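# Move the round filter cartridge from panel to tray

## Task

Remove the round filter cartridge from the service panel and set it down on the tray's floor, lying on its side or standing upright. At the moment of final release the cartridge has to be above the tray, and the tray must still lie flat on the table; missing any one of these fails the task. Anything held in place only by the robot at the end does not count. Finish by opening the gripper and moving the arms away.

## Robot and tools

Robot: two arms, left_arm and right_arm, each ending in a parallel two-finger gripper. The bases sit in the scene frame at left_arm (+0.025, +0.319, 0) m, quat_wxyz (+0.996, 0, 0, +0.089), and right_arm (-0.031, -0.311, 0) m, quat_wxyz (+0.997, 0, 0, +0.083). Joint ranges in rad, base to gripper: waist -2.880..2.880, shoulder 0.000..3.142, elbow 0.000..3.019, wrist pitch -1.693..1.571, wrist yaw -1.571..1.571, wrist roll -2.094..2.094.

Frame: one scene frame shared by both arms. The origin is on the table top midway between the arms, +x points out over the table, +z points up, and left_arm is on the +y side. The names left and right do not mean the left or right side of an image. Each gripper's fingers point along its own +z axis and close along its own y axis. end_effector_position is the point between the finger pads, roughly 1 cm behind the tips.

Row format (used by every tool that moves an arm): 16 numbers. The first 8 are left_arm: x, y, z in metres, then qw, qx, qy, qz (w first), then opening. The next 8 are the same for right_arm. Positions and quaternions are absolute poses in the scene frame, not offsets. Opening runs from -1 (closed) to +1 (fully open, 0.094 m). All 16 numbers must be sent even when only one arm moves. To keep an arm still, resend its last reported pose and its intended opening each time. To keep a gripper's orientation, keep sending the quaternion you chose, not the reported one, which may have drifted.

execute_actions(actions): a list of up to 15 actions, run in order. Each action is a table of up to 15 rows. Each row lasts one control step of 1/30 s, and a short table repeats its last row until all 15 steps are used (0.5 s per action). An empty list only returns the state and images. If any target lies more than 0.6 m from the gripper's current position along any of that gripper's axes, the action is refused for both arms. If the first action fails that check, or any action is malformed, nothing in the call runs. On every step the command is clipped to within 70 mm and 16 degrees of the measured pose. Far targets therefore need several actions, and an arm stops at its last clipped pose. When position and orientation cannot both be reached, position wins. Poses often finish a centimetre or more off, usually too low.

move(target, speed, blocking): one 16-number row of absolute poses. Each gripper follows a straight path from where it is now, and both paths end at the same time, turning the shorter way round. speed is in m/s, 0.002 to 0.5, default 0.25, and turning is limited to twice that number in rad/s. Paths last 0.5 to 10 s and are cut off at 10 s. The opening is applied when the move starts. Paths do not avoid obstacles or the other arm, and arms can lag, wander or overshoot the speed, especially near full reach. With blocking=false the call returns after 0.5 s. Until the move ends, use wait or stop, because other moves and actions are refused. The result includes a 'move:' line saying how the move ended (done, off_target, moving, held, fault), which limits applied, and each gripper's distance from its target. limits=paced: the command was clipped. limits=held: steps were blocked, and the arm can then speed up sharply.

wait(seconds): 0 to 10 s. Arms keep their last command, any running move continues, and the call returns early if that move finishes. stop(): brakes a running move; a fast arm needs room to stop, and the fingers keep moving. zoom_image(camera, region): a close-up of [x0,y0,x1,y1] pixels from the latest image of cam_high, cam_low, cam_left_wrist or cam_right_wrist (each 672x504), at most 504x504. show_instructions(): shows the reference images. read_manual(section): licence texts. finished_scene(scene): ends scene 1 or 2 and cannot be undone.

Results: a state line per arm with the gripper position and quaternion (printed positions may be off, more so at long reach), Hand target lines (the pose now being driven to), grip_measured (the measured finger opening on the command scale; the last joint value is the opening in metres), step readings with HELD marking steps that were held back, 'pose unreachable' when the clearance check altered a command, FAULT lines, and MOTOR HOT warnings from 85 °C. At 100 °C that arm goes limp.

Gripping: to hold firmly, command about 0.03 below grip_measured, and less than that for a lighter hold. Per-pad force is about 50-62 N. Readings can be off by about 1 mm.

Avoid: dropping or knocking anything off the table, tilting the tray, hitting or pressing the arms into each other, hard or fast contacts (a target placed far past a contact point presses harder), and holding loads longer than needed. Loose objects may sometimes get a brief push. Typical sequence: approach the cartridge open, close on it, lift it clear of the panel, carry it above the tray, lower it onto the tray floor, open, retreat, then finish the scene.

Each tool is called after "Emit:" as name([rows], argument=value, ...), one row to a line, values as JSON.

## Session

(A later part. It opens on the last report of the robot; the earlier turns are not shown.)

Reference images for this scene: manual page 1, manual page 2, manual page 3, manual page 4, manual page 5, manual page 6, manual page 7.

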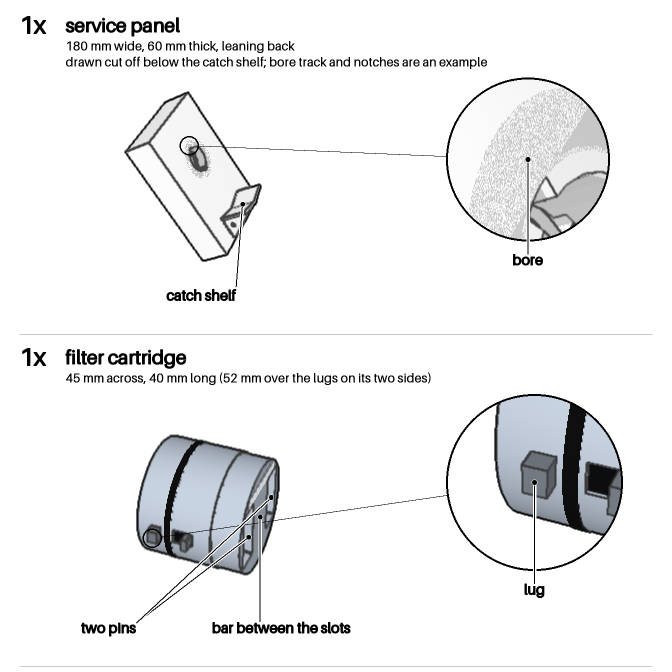

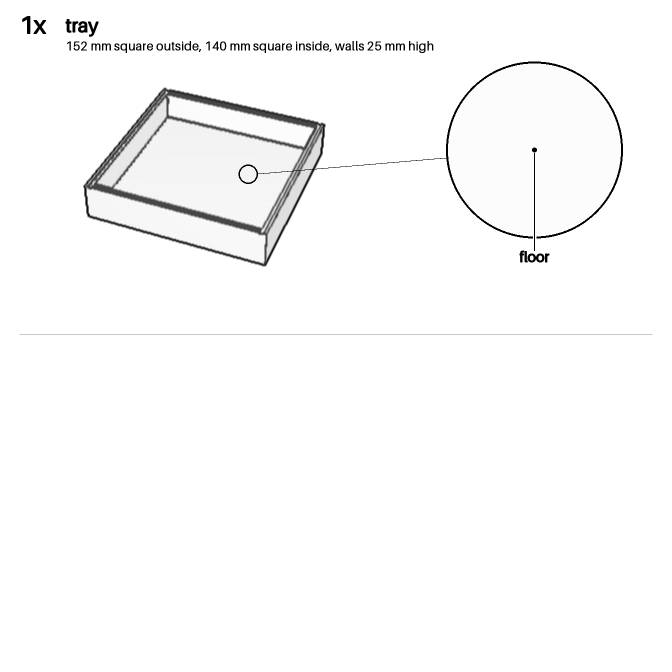

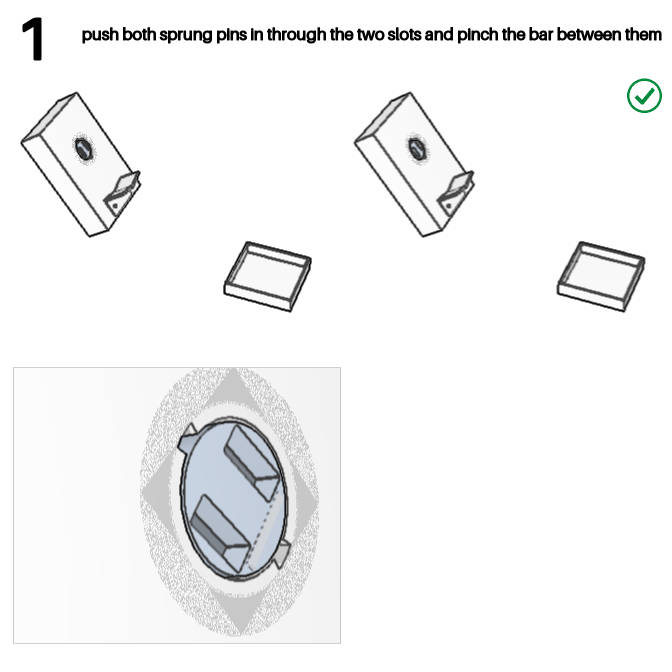

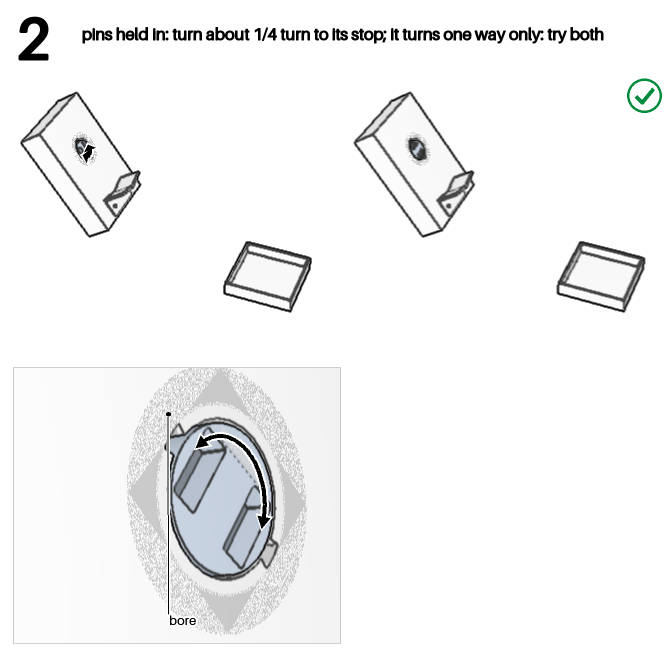

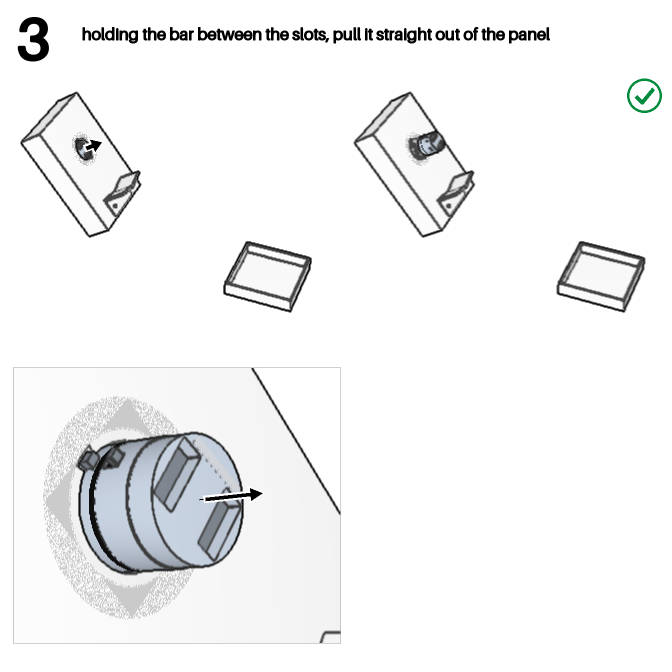

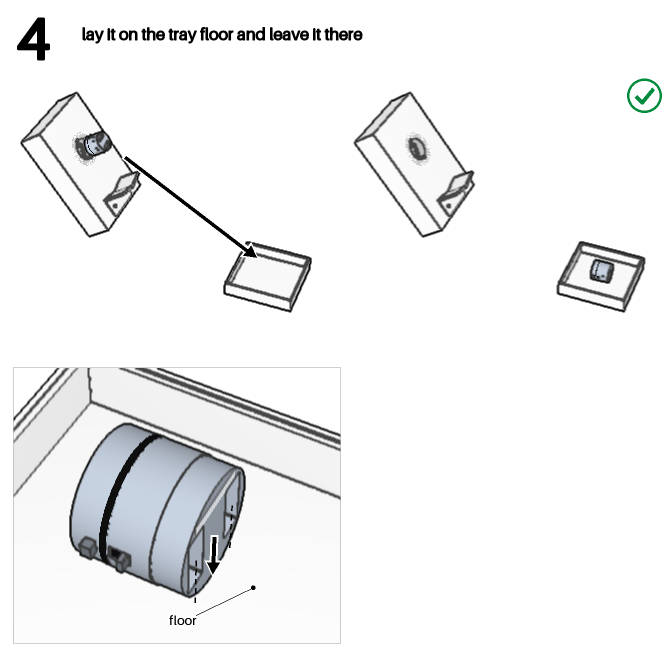

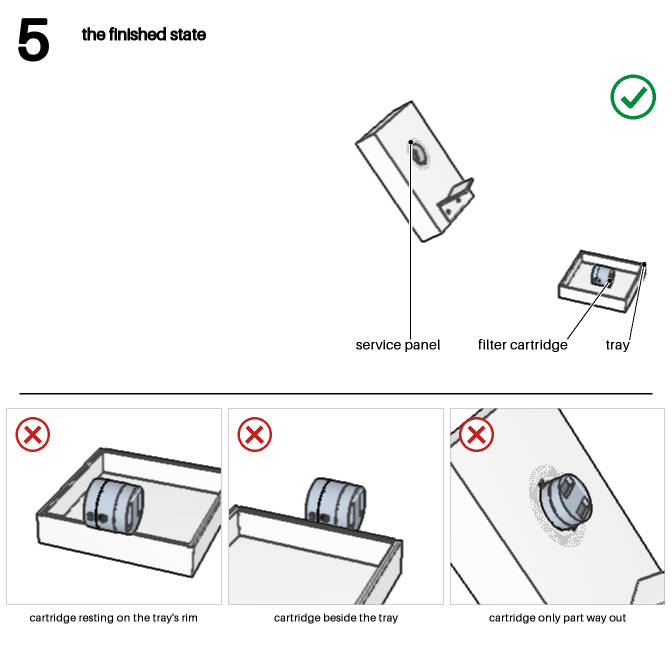

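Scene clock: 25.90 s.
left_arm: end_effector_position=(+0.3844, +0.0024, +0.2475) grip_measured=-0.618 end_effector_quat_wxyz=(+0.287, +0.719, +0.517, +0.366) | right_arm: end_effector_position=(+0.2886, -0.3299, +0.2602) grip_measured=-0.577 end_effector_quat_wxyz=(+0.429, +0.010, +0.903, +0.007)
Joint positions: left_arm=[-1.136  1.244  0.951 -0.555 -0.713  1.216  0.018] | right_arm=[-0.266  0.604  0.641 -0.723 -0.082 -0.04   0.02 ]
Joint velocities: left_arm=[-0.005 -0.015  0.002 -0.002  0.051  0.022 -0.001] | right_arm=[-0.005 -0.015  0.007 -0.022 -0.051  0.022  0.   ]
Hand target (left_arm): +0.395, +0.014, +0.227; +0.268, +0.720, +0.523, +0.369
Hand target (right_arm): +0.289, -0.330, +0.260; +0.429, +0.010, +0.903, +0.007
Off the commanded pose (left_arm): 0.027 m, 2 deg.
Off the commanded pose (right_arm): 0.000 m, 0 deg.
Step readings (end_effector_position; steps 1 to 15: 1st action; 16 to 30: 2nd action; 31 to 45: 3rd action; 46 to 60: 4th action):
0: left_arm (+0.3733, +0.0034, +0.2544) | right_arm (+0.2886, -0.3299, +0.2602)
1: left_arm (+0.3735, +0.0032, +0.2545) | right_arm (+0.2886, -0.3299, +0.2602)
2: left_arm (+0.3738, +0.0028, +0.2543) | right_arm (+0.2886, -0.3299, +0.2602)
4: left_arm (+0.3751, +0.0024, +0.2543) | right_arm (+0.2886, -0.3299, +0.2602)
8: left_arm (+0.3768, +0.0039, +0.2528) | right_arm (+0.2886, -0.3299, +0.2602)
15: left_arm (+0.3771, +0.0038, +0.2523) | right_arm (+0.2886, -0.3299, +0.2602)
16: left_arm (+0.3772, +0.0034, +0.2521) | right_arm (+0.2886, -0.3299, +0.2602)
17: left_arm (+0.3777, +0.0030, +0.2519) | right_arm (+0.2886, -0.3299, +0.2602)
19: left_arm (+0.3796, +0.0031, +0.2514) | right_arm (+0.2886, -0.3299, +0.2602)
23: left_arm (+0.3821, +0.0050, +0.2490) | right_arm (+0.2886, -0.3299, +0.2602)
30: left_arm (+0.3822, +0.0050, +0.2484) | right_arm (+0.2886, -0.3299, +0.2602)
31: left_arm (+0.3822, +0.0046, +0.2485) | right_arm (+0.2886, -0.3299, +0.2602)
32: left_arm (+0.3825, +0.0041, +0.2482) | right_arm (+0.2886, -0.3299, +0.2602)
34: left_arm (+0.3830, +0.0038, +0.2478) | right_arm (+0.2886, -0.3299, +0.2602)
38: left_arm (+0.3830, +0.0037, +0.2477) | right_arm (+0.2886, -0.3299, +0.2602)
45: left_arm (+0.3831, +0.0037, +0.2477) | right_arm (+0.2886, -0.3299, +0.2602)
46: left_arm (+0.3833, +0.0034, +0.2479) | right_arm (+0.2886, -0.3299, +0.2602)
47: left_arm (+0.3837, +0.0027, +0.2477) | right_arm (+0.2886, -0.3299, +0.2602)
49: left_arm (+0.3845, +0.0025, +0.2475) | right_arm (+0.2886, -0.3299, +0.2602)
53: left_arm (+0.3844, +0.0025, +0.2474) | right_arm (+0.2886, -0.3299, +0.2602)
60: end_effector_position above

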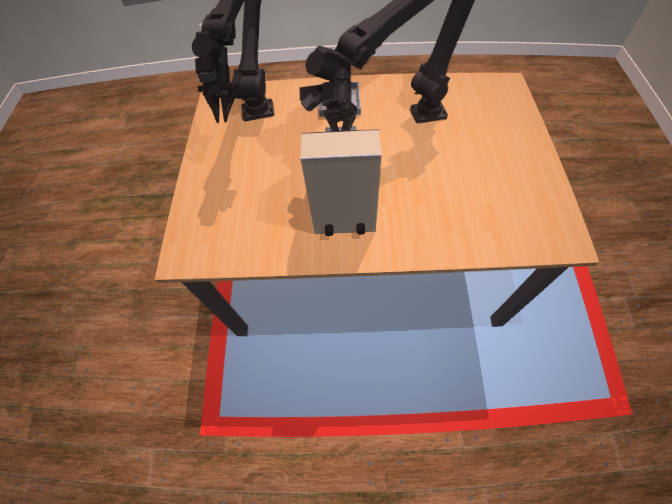

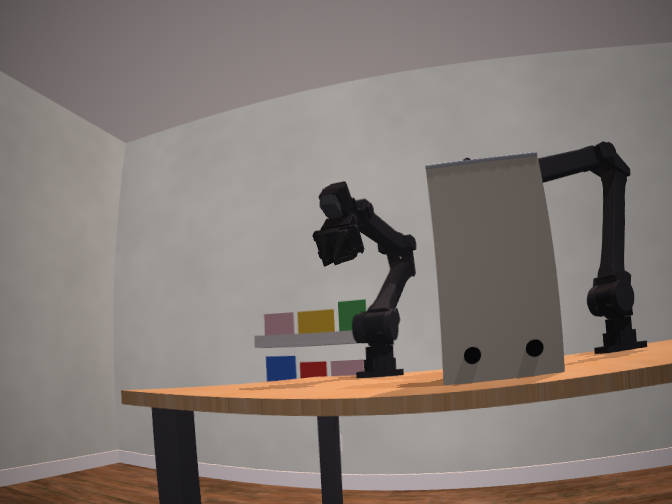

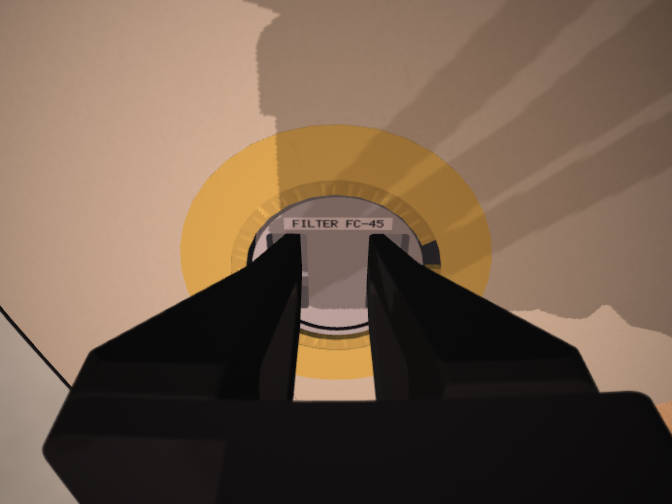

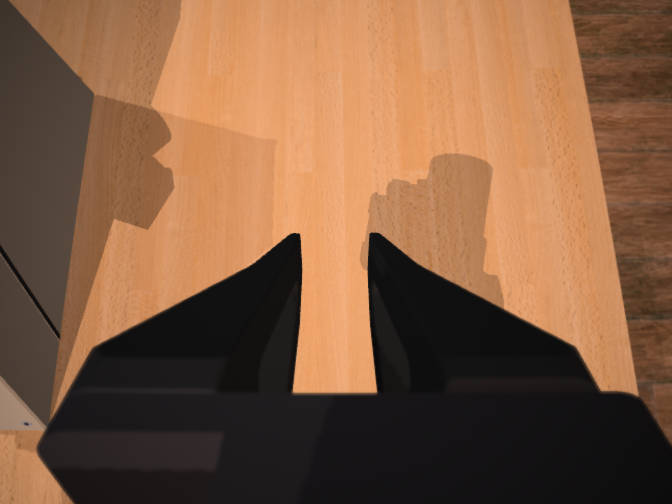

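Grip, turn to about 91°.

Emit:
execute_actions([
  [[0.397,0.013,0.226,0.2687,0.7195,0.5228,0.3698,-0.745,0.2886,-0.3299,0.2602,0.429,0.010,0.903,0.007,-0.58]],
])

Emit:
move(target=[0.386,0.003,0.246,0.3236,0.6327,0.6217,0.3293,-0.745,0.2886,-0.3299,0.2602,0.429,0.010,0.903,0.007,-0.58], speed=0.3)

Scene clock: 26.70 s.
left_arm: end_effector_position=(+0.3841, +0.0025, +0.2468) grip_measured=-0.709 end_effector_quat_wxyz=(+0.287, +0.720, +0.516, +0.366) | right_arm: end_effector_position=(+0.2886, -0.3299, +0.2602) grip_measured=-0.577 end_effector_quat_wxyz=(+0.429, +0.010, +0.903, +0.007)
Joint positions: left_arm=[-1.136  1.243  0.949 -0.553 -0.711  1.218  0.014] | right_arm=[-0.266  0.604  0.641 -0.723 -0.082 -0.04   0.02 ]
Joint velocities: left_arm=[-0.005 -0.005  0.012 -0.017  0.007 -0.051 -0.   ] | right_arm=[ 0.005 -0.015 -0.002  0.022 -0.081  0.007  0.   ]
Hand target (left_arm): +0.395, +0.014, +0.227; +0.268, +0.720, +0.523, +0.369
Hand target (right_arm): +0.289, -0.330, +0.260; +0.429, +0.010, +0.903, +0.007
Off the commanded pose (left_arm): 0.027 m, 2 deg.
Off the commanded pose (right_arm): 0.000 m, 0 deg.
Step readings (end_effector_position):
0: left_arm (+0.3844, +0.0024, +0.2475) | right_arm (+0.2886, -0.3299, +0.2602)
1: left_arm (+0.3844, +0.0023, +0.2475) | right_arm (+0.2886, -0.3299, +0.2602)
2: left_arm (+0.3841, +0.0026, +0.2466) | right_arm (+0.2886, -0.3299, +0.2602)
4: left_arm (+0.3841, +0.0025, +0.2468) | right_arm (+0.2886, -0.3299, +0.2602)
8: left_arm (+0.3841, +0.0025, +0.2468) | right_arm (+0.2886, -0.3299, +0.2602)
15: end_effector_position above

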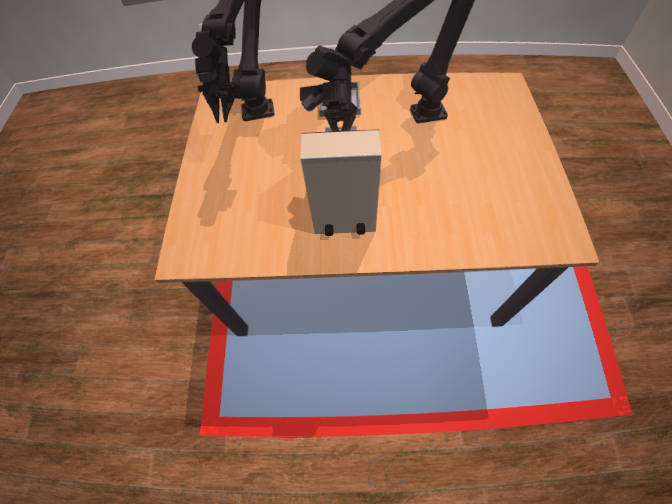

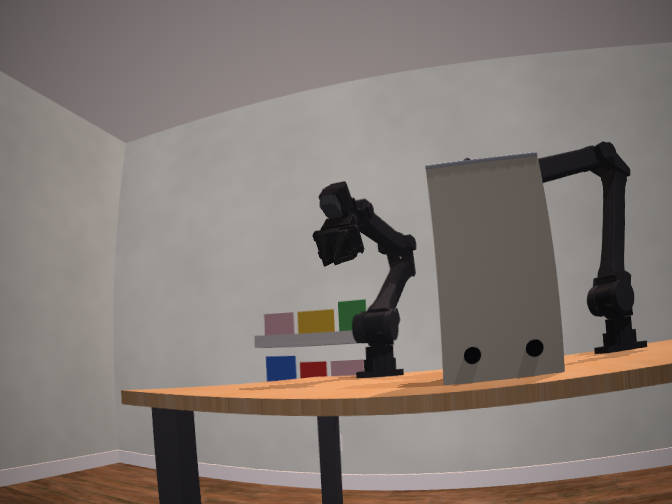

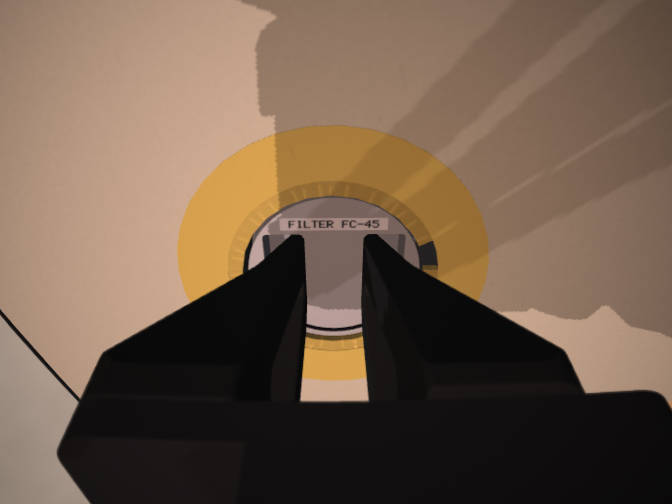

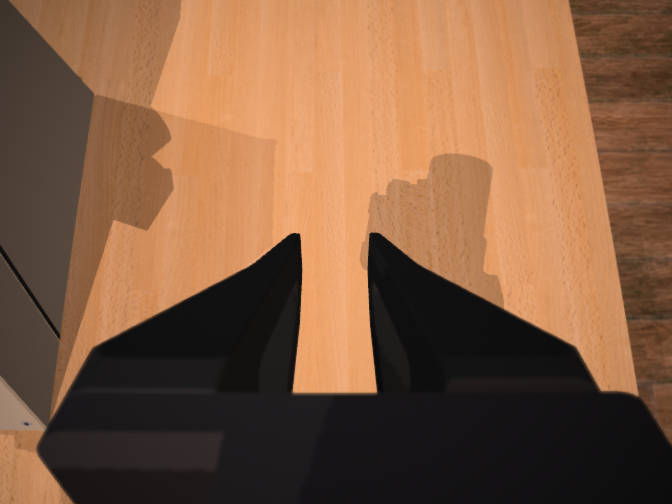

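Scene clock: 27.70 s.
left_arm: end_effector_position=(+0.3832, +0.0032, +0.2468) grip_measured=-0.709 end_effector_quat_wxyz=(+0.334, +0.638, +0.612, +0.327) | right_arm: end_effector_position=(+0.2886, -0.3299, +0.2602) grip_measured=-0.577 end_effector_quat_wxyz=(+0.429, +0.010, +0.903, +0.007)
Joint positions: left_arm=[-1.141  1.245  0.949 -0.557 -0.725  0.931  0.014] | right_arm=[-0.266  0.604  0.641 -0.723 -0.082 -0.04   0.02 ]
Joint velocities: left_arm=[-0.005  0.005 -0.007  0.017 -0.022 -0.022  0.   ] | right_arm=[-0.005 -0.024  0.007 -0.002 -0.007  0.007 -0.   ]
Hand target (left_arm): +0.386, +0.003, +0.246; +0.324, +0.633, +0.621, +0.329
Hand target (right_arm): +0.289, -0.330, +0.260; +0.429, +0.010, +0.903, +0.007
Off the commanded pose (left_arm): 0.003 m, 2 deg.
Off the commanded pose (right_arm): 0.000 m, 0 deg.
move: done

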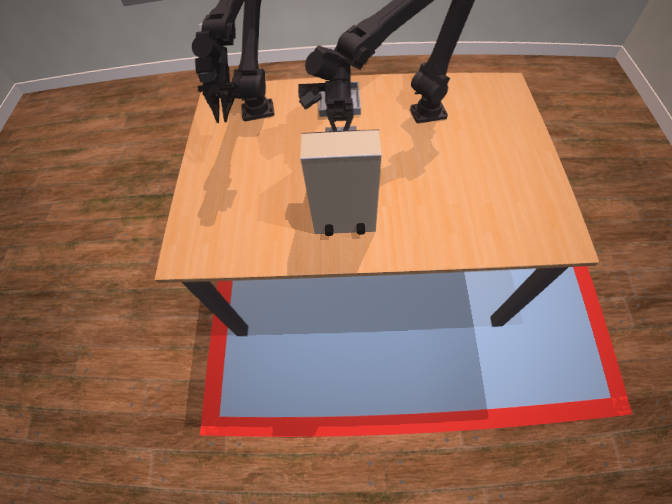

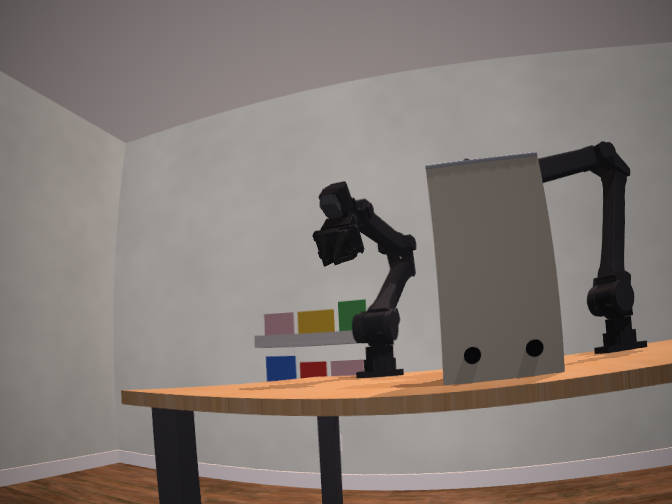

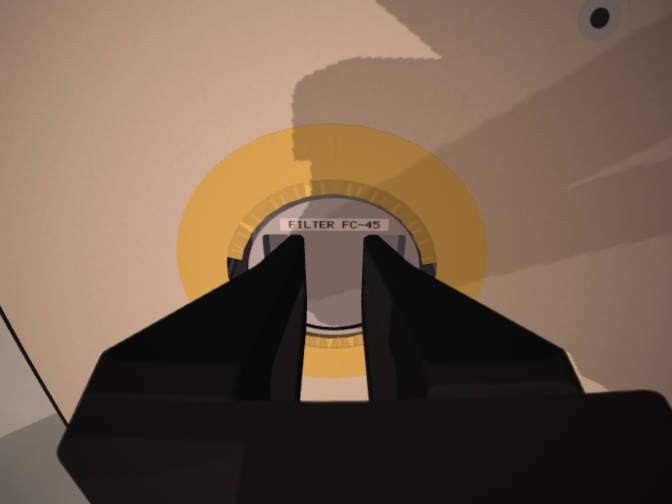

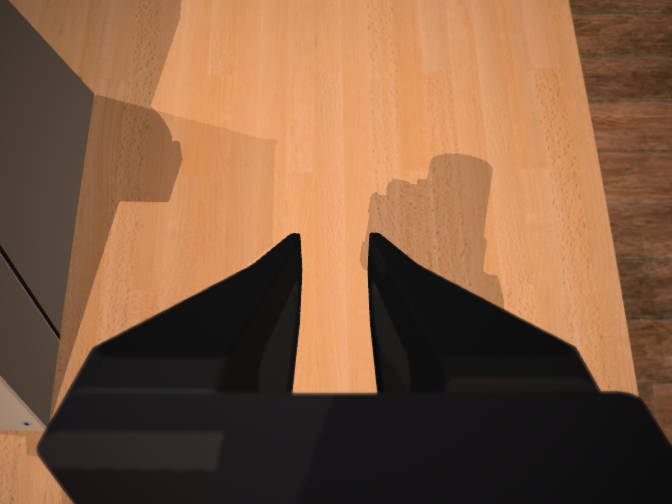

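Emit:
move(target=[0.338,-0.012,0.315,0.332,0.635,0.615,0.327,-0.75,0.2886,-0.3299,0.2602,0.429,0.010,0.903,0.007,-0.58], speed=0.05)

Scene clock: 30.97 s.
left_arm: end_effector_position=(+0.3329, +0.0020, +0.2746) grip_measured=-0.709 end_effector_quat_wxyz=(+0.297, +0.655, +0.609, +0.335) | right_arm: end_effector_position=(+0.2886, -0.3299, +0.2602) grip_measured=-0.577 end_effector_quat_wxyz=(+0.429, +0.010, +0.903, +0.007)
Joint positions: left_arm=[-1.259  1.201  1.025 -0.854 -0.797  0.793  0.014] | right_arm=[-0.266  0.604  0.641 -0.723 -0.082 -0.04   0.02 ]
Joint velocities: left_arm=[ 0.005 -0.005 -0.007 -0.002 -0.007  0.022 -0.   ] | right_arm=[-0.015 -0.005  0.012  0.007  0.037 -0.051  0.   ]
Hand target (left_arm): +0.337, -0.010, +0.315; +0.333, +0.636, +0.615, +0.327
Hand target (right_arm): +0.289, -0.330, +0.260; +0.429, +0.010, +0.903, +0.007
Off the commanded pose (left_arm): 0.043 m, 5 deg.
Off the commanded pose (right_arm): 0.000 m, 0 deg.
move: off_target (left_arm)

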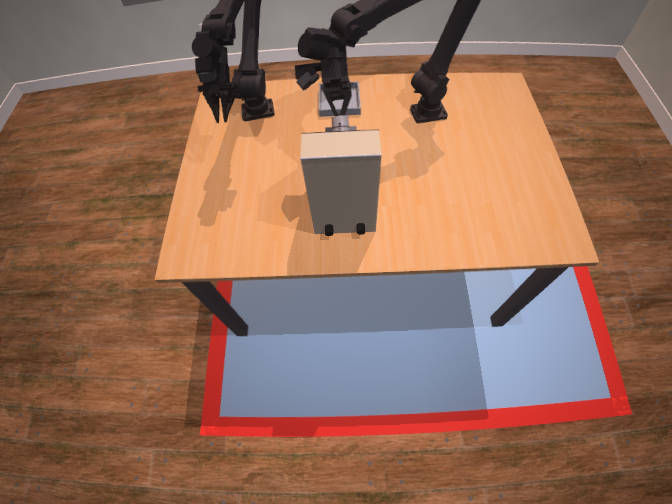

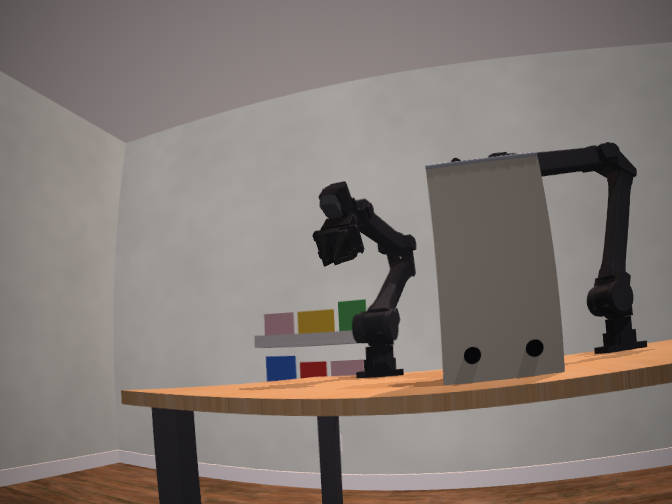

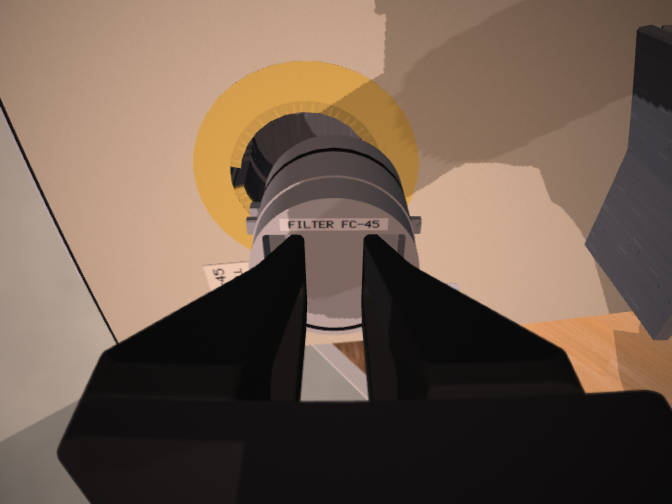

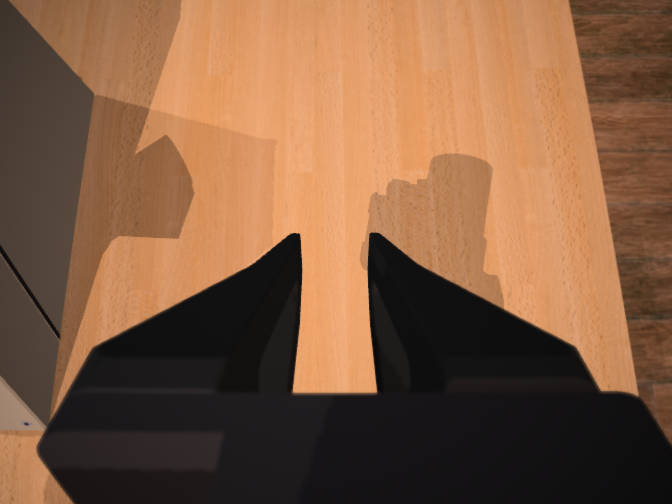

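Emit:
move(target=[0.2,-0.005,0.31,0.2,0.68,0.676,0.2,-0.75,0.2886,-0.3299,0.2602,0.429,0.010,0.903,0.007,-0.58], speed=0.3)

Emit:
move(target=[-0.048,-0.003,0.12,0,0.7071,0.7071,0,-0.75,0.2886,-0.3299,0.2602,0.429,0.010,0.903,0.007,-0.58], speed=0.3)

Scene clock: 32.67 s.
left_arm: end_effector_position=(+0.1974, +0.0068, +0.2841) grip_measured=-0.709 end_effector_quat_wxyz=(+0.178, +0.691, +0.668, +0.211) | right_arm: end_effector_position=(+0.2886, -0.3299, +0.2602) grip_measured=-0.577 end_effector_quat_wxyz=(+0.429, +0.010, +0.903, +0.007)
Joint positions: left_arm=[-1.498  1.174  1.167 -1.45  -0.55   0.316  0.014] | right_arm=[-0.266  0.604  0.641 -0.723 -0.082 -0.04   0.02 ]
Joint velocities: left_arm=[-0.015  0.005 -0.002  0.012 -0.007 -0.007 -0.001] | right_arm=[-0.005  0.015 -0.002 -0.007 -0.037  0.007  0.001]
Hand target (left_arm): +0.201, -0.004, +0.310; +0.202, +0.681, +0.675, +0.199
Hand target (right_arm): +0.289, -0.330, +0.260; +0.429, +0.010, +0.903, +0.007
Off the commanded pose (left_arm): 0.029 m, 3 deg.
Off the commanded pose (right_arm): 0.000 m, 0 deg.
move: off_target (left_arm)

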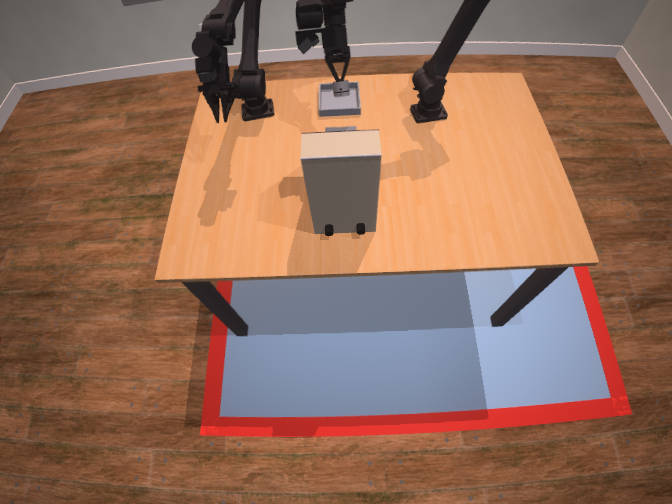

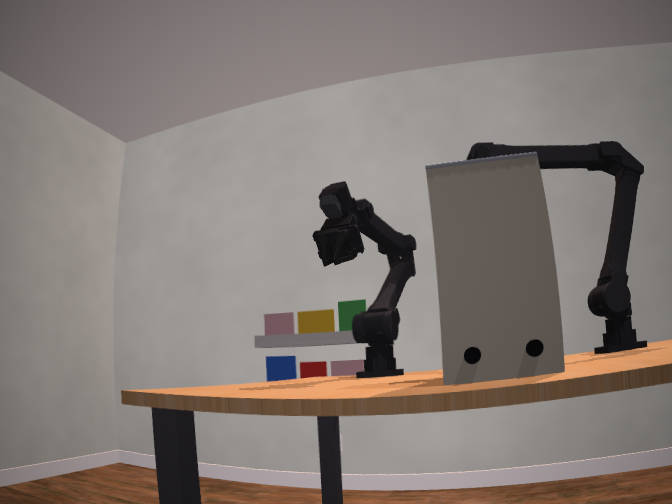

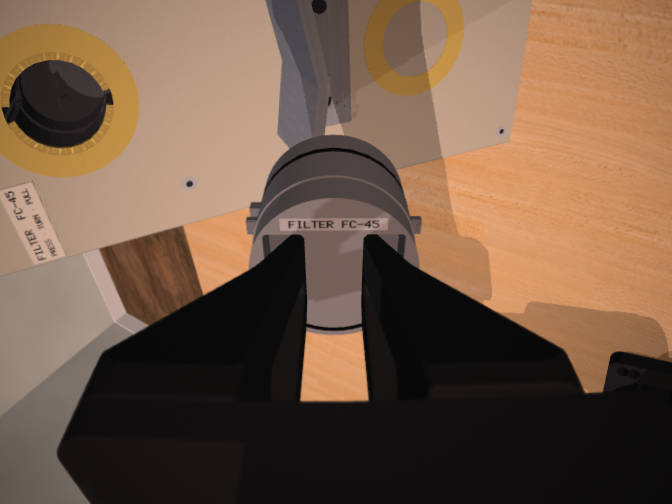

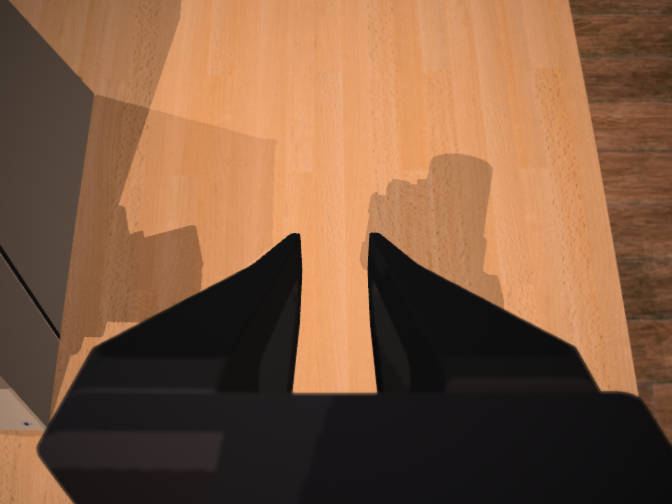

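Scene clock: 34.23 s.
left_arm: end_effector_position=(-0.0472, -0.0034, +0.1230) grip_measured=-0.709 end_effector_quat_wxyz=(+0.003, +0.713, +0.701, -0.000) | right_arm: end_effector_position=(+0.2886, -0.3299, +0.2602) grip_measured=-0.577 end_effector_quat_wxyz=(+0.429, +0.010, +0.903, +0.007)
Joint positions: left_arm=[-1.971  1.273  0.888 -1.182 -0.004 -0.206  0.014] | right_arm=[-0.266  0.604  0.641 -0.723 -0.082 -0.04   0.02 ]
Joint velocities: left_arm=[-0.005 -0.005  0.002 -0.012  0.022 -0.081  0.   ] | right_arm=[-0.015 -0.015  0.017 -0.007  0.095 -0.037  0.   ]
Hand target (left_arm): -0.046, -0.003, +0.120; +0.003, +0.708, +0.706, -0.002
Hand target (right_arm): +0.289, -0.330, +0.260; +0.429, +0.010, +0.903, +0.007
Off the commanded pose (left_arm): 0.003 m, 1 deg.
Off the commanded pose (right_arm): 0.000 m, 0 deg.
move: done

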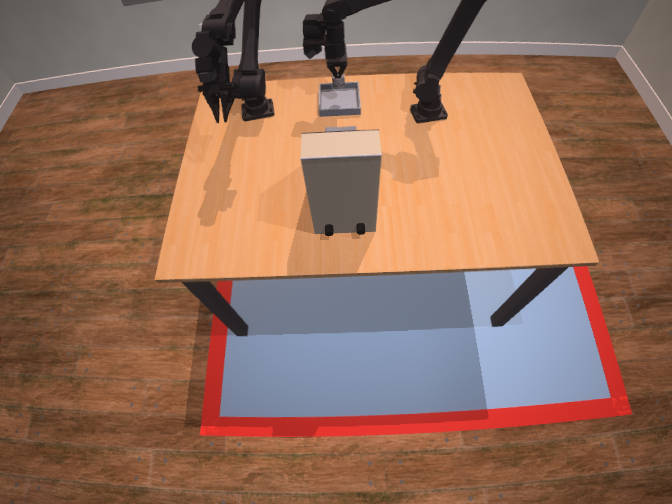

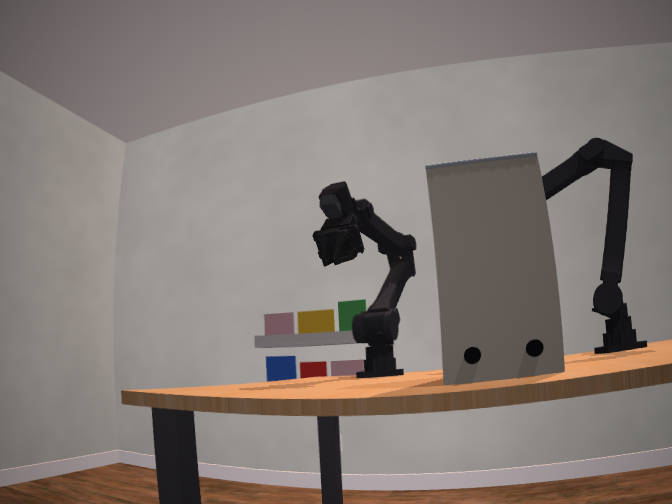

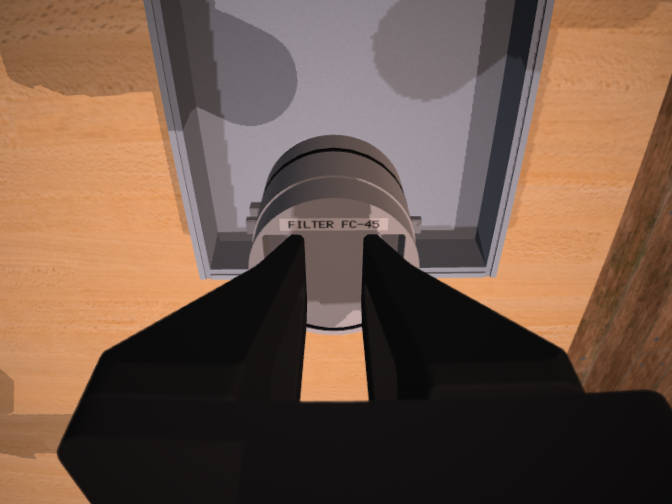

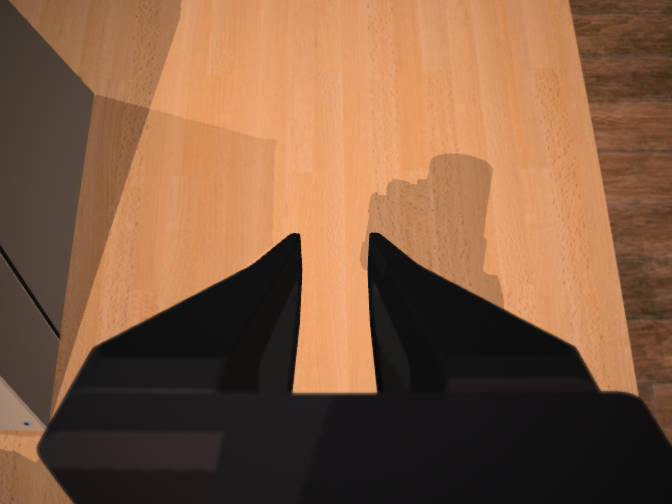

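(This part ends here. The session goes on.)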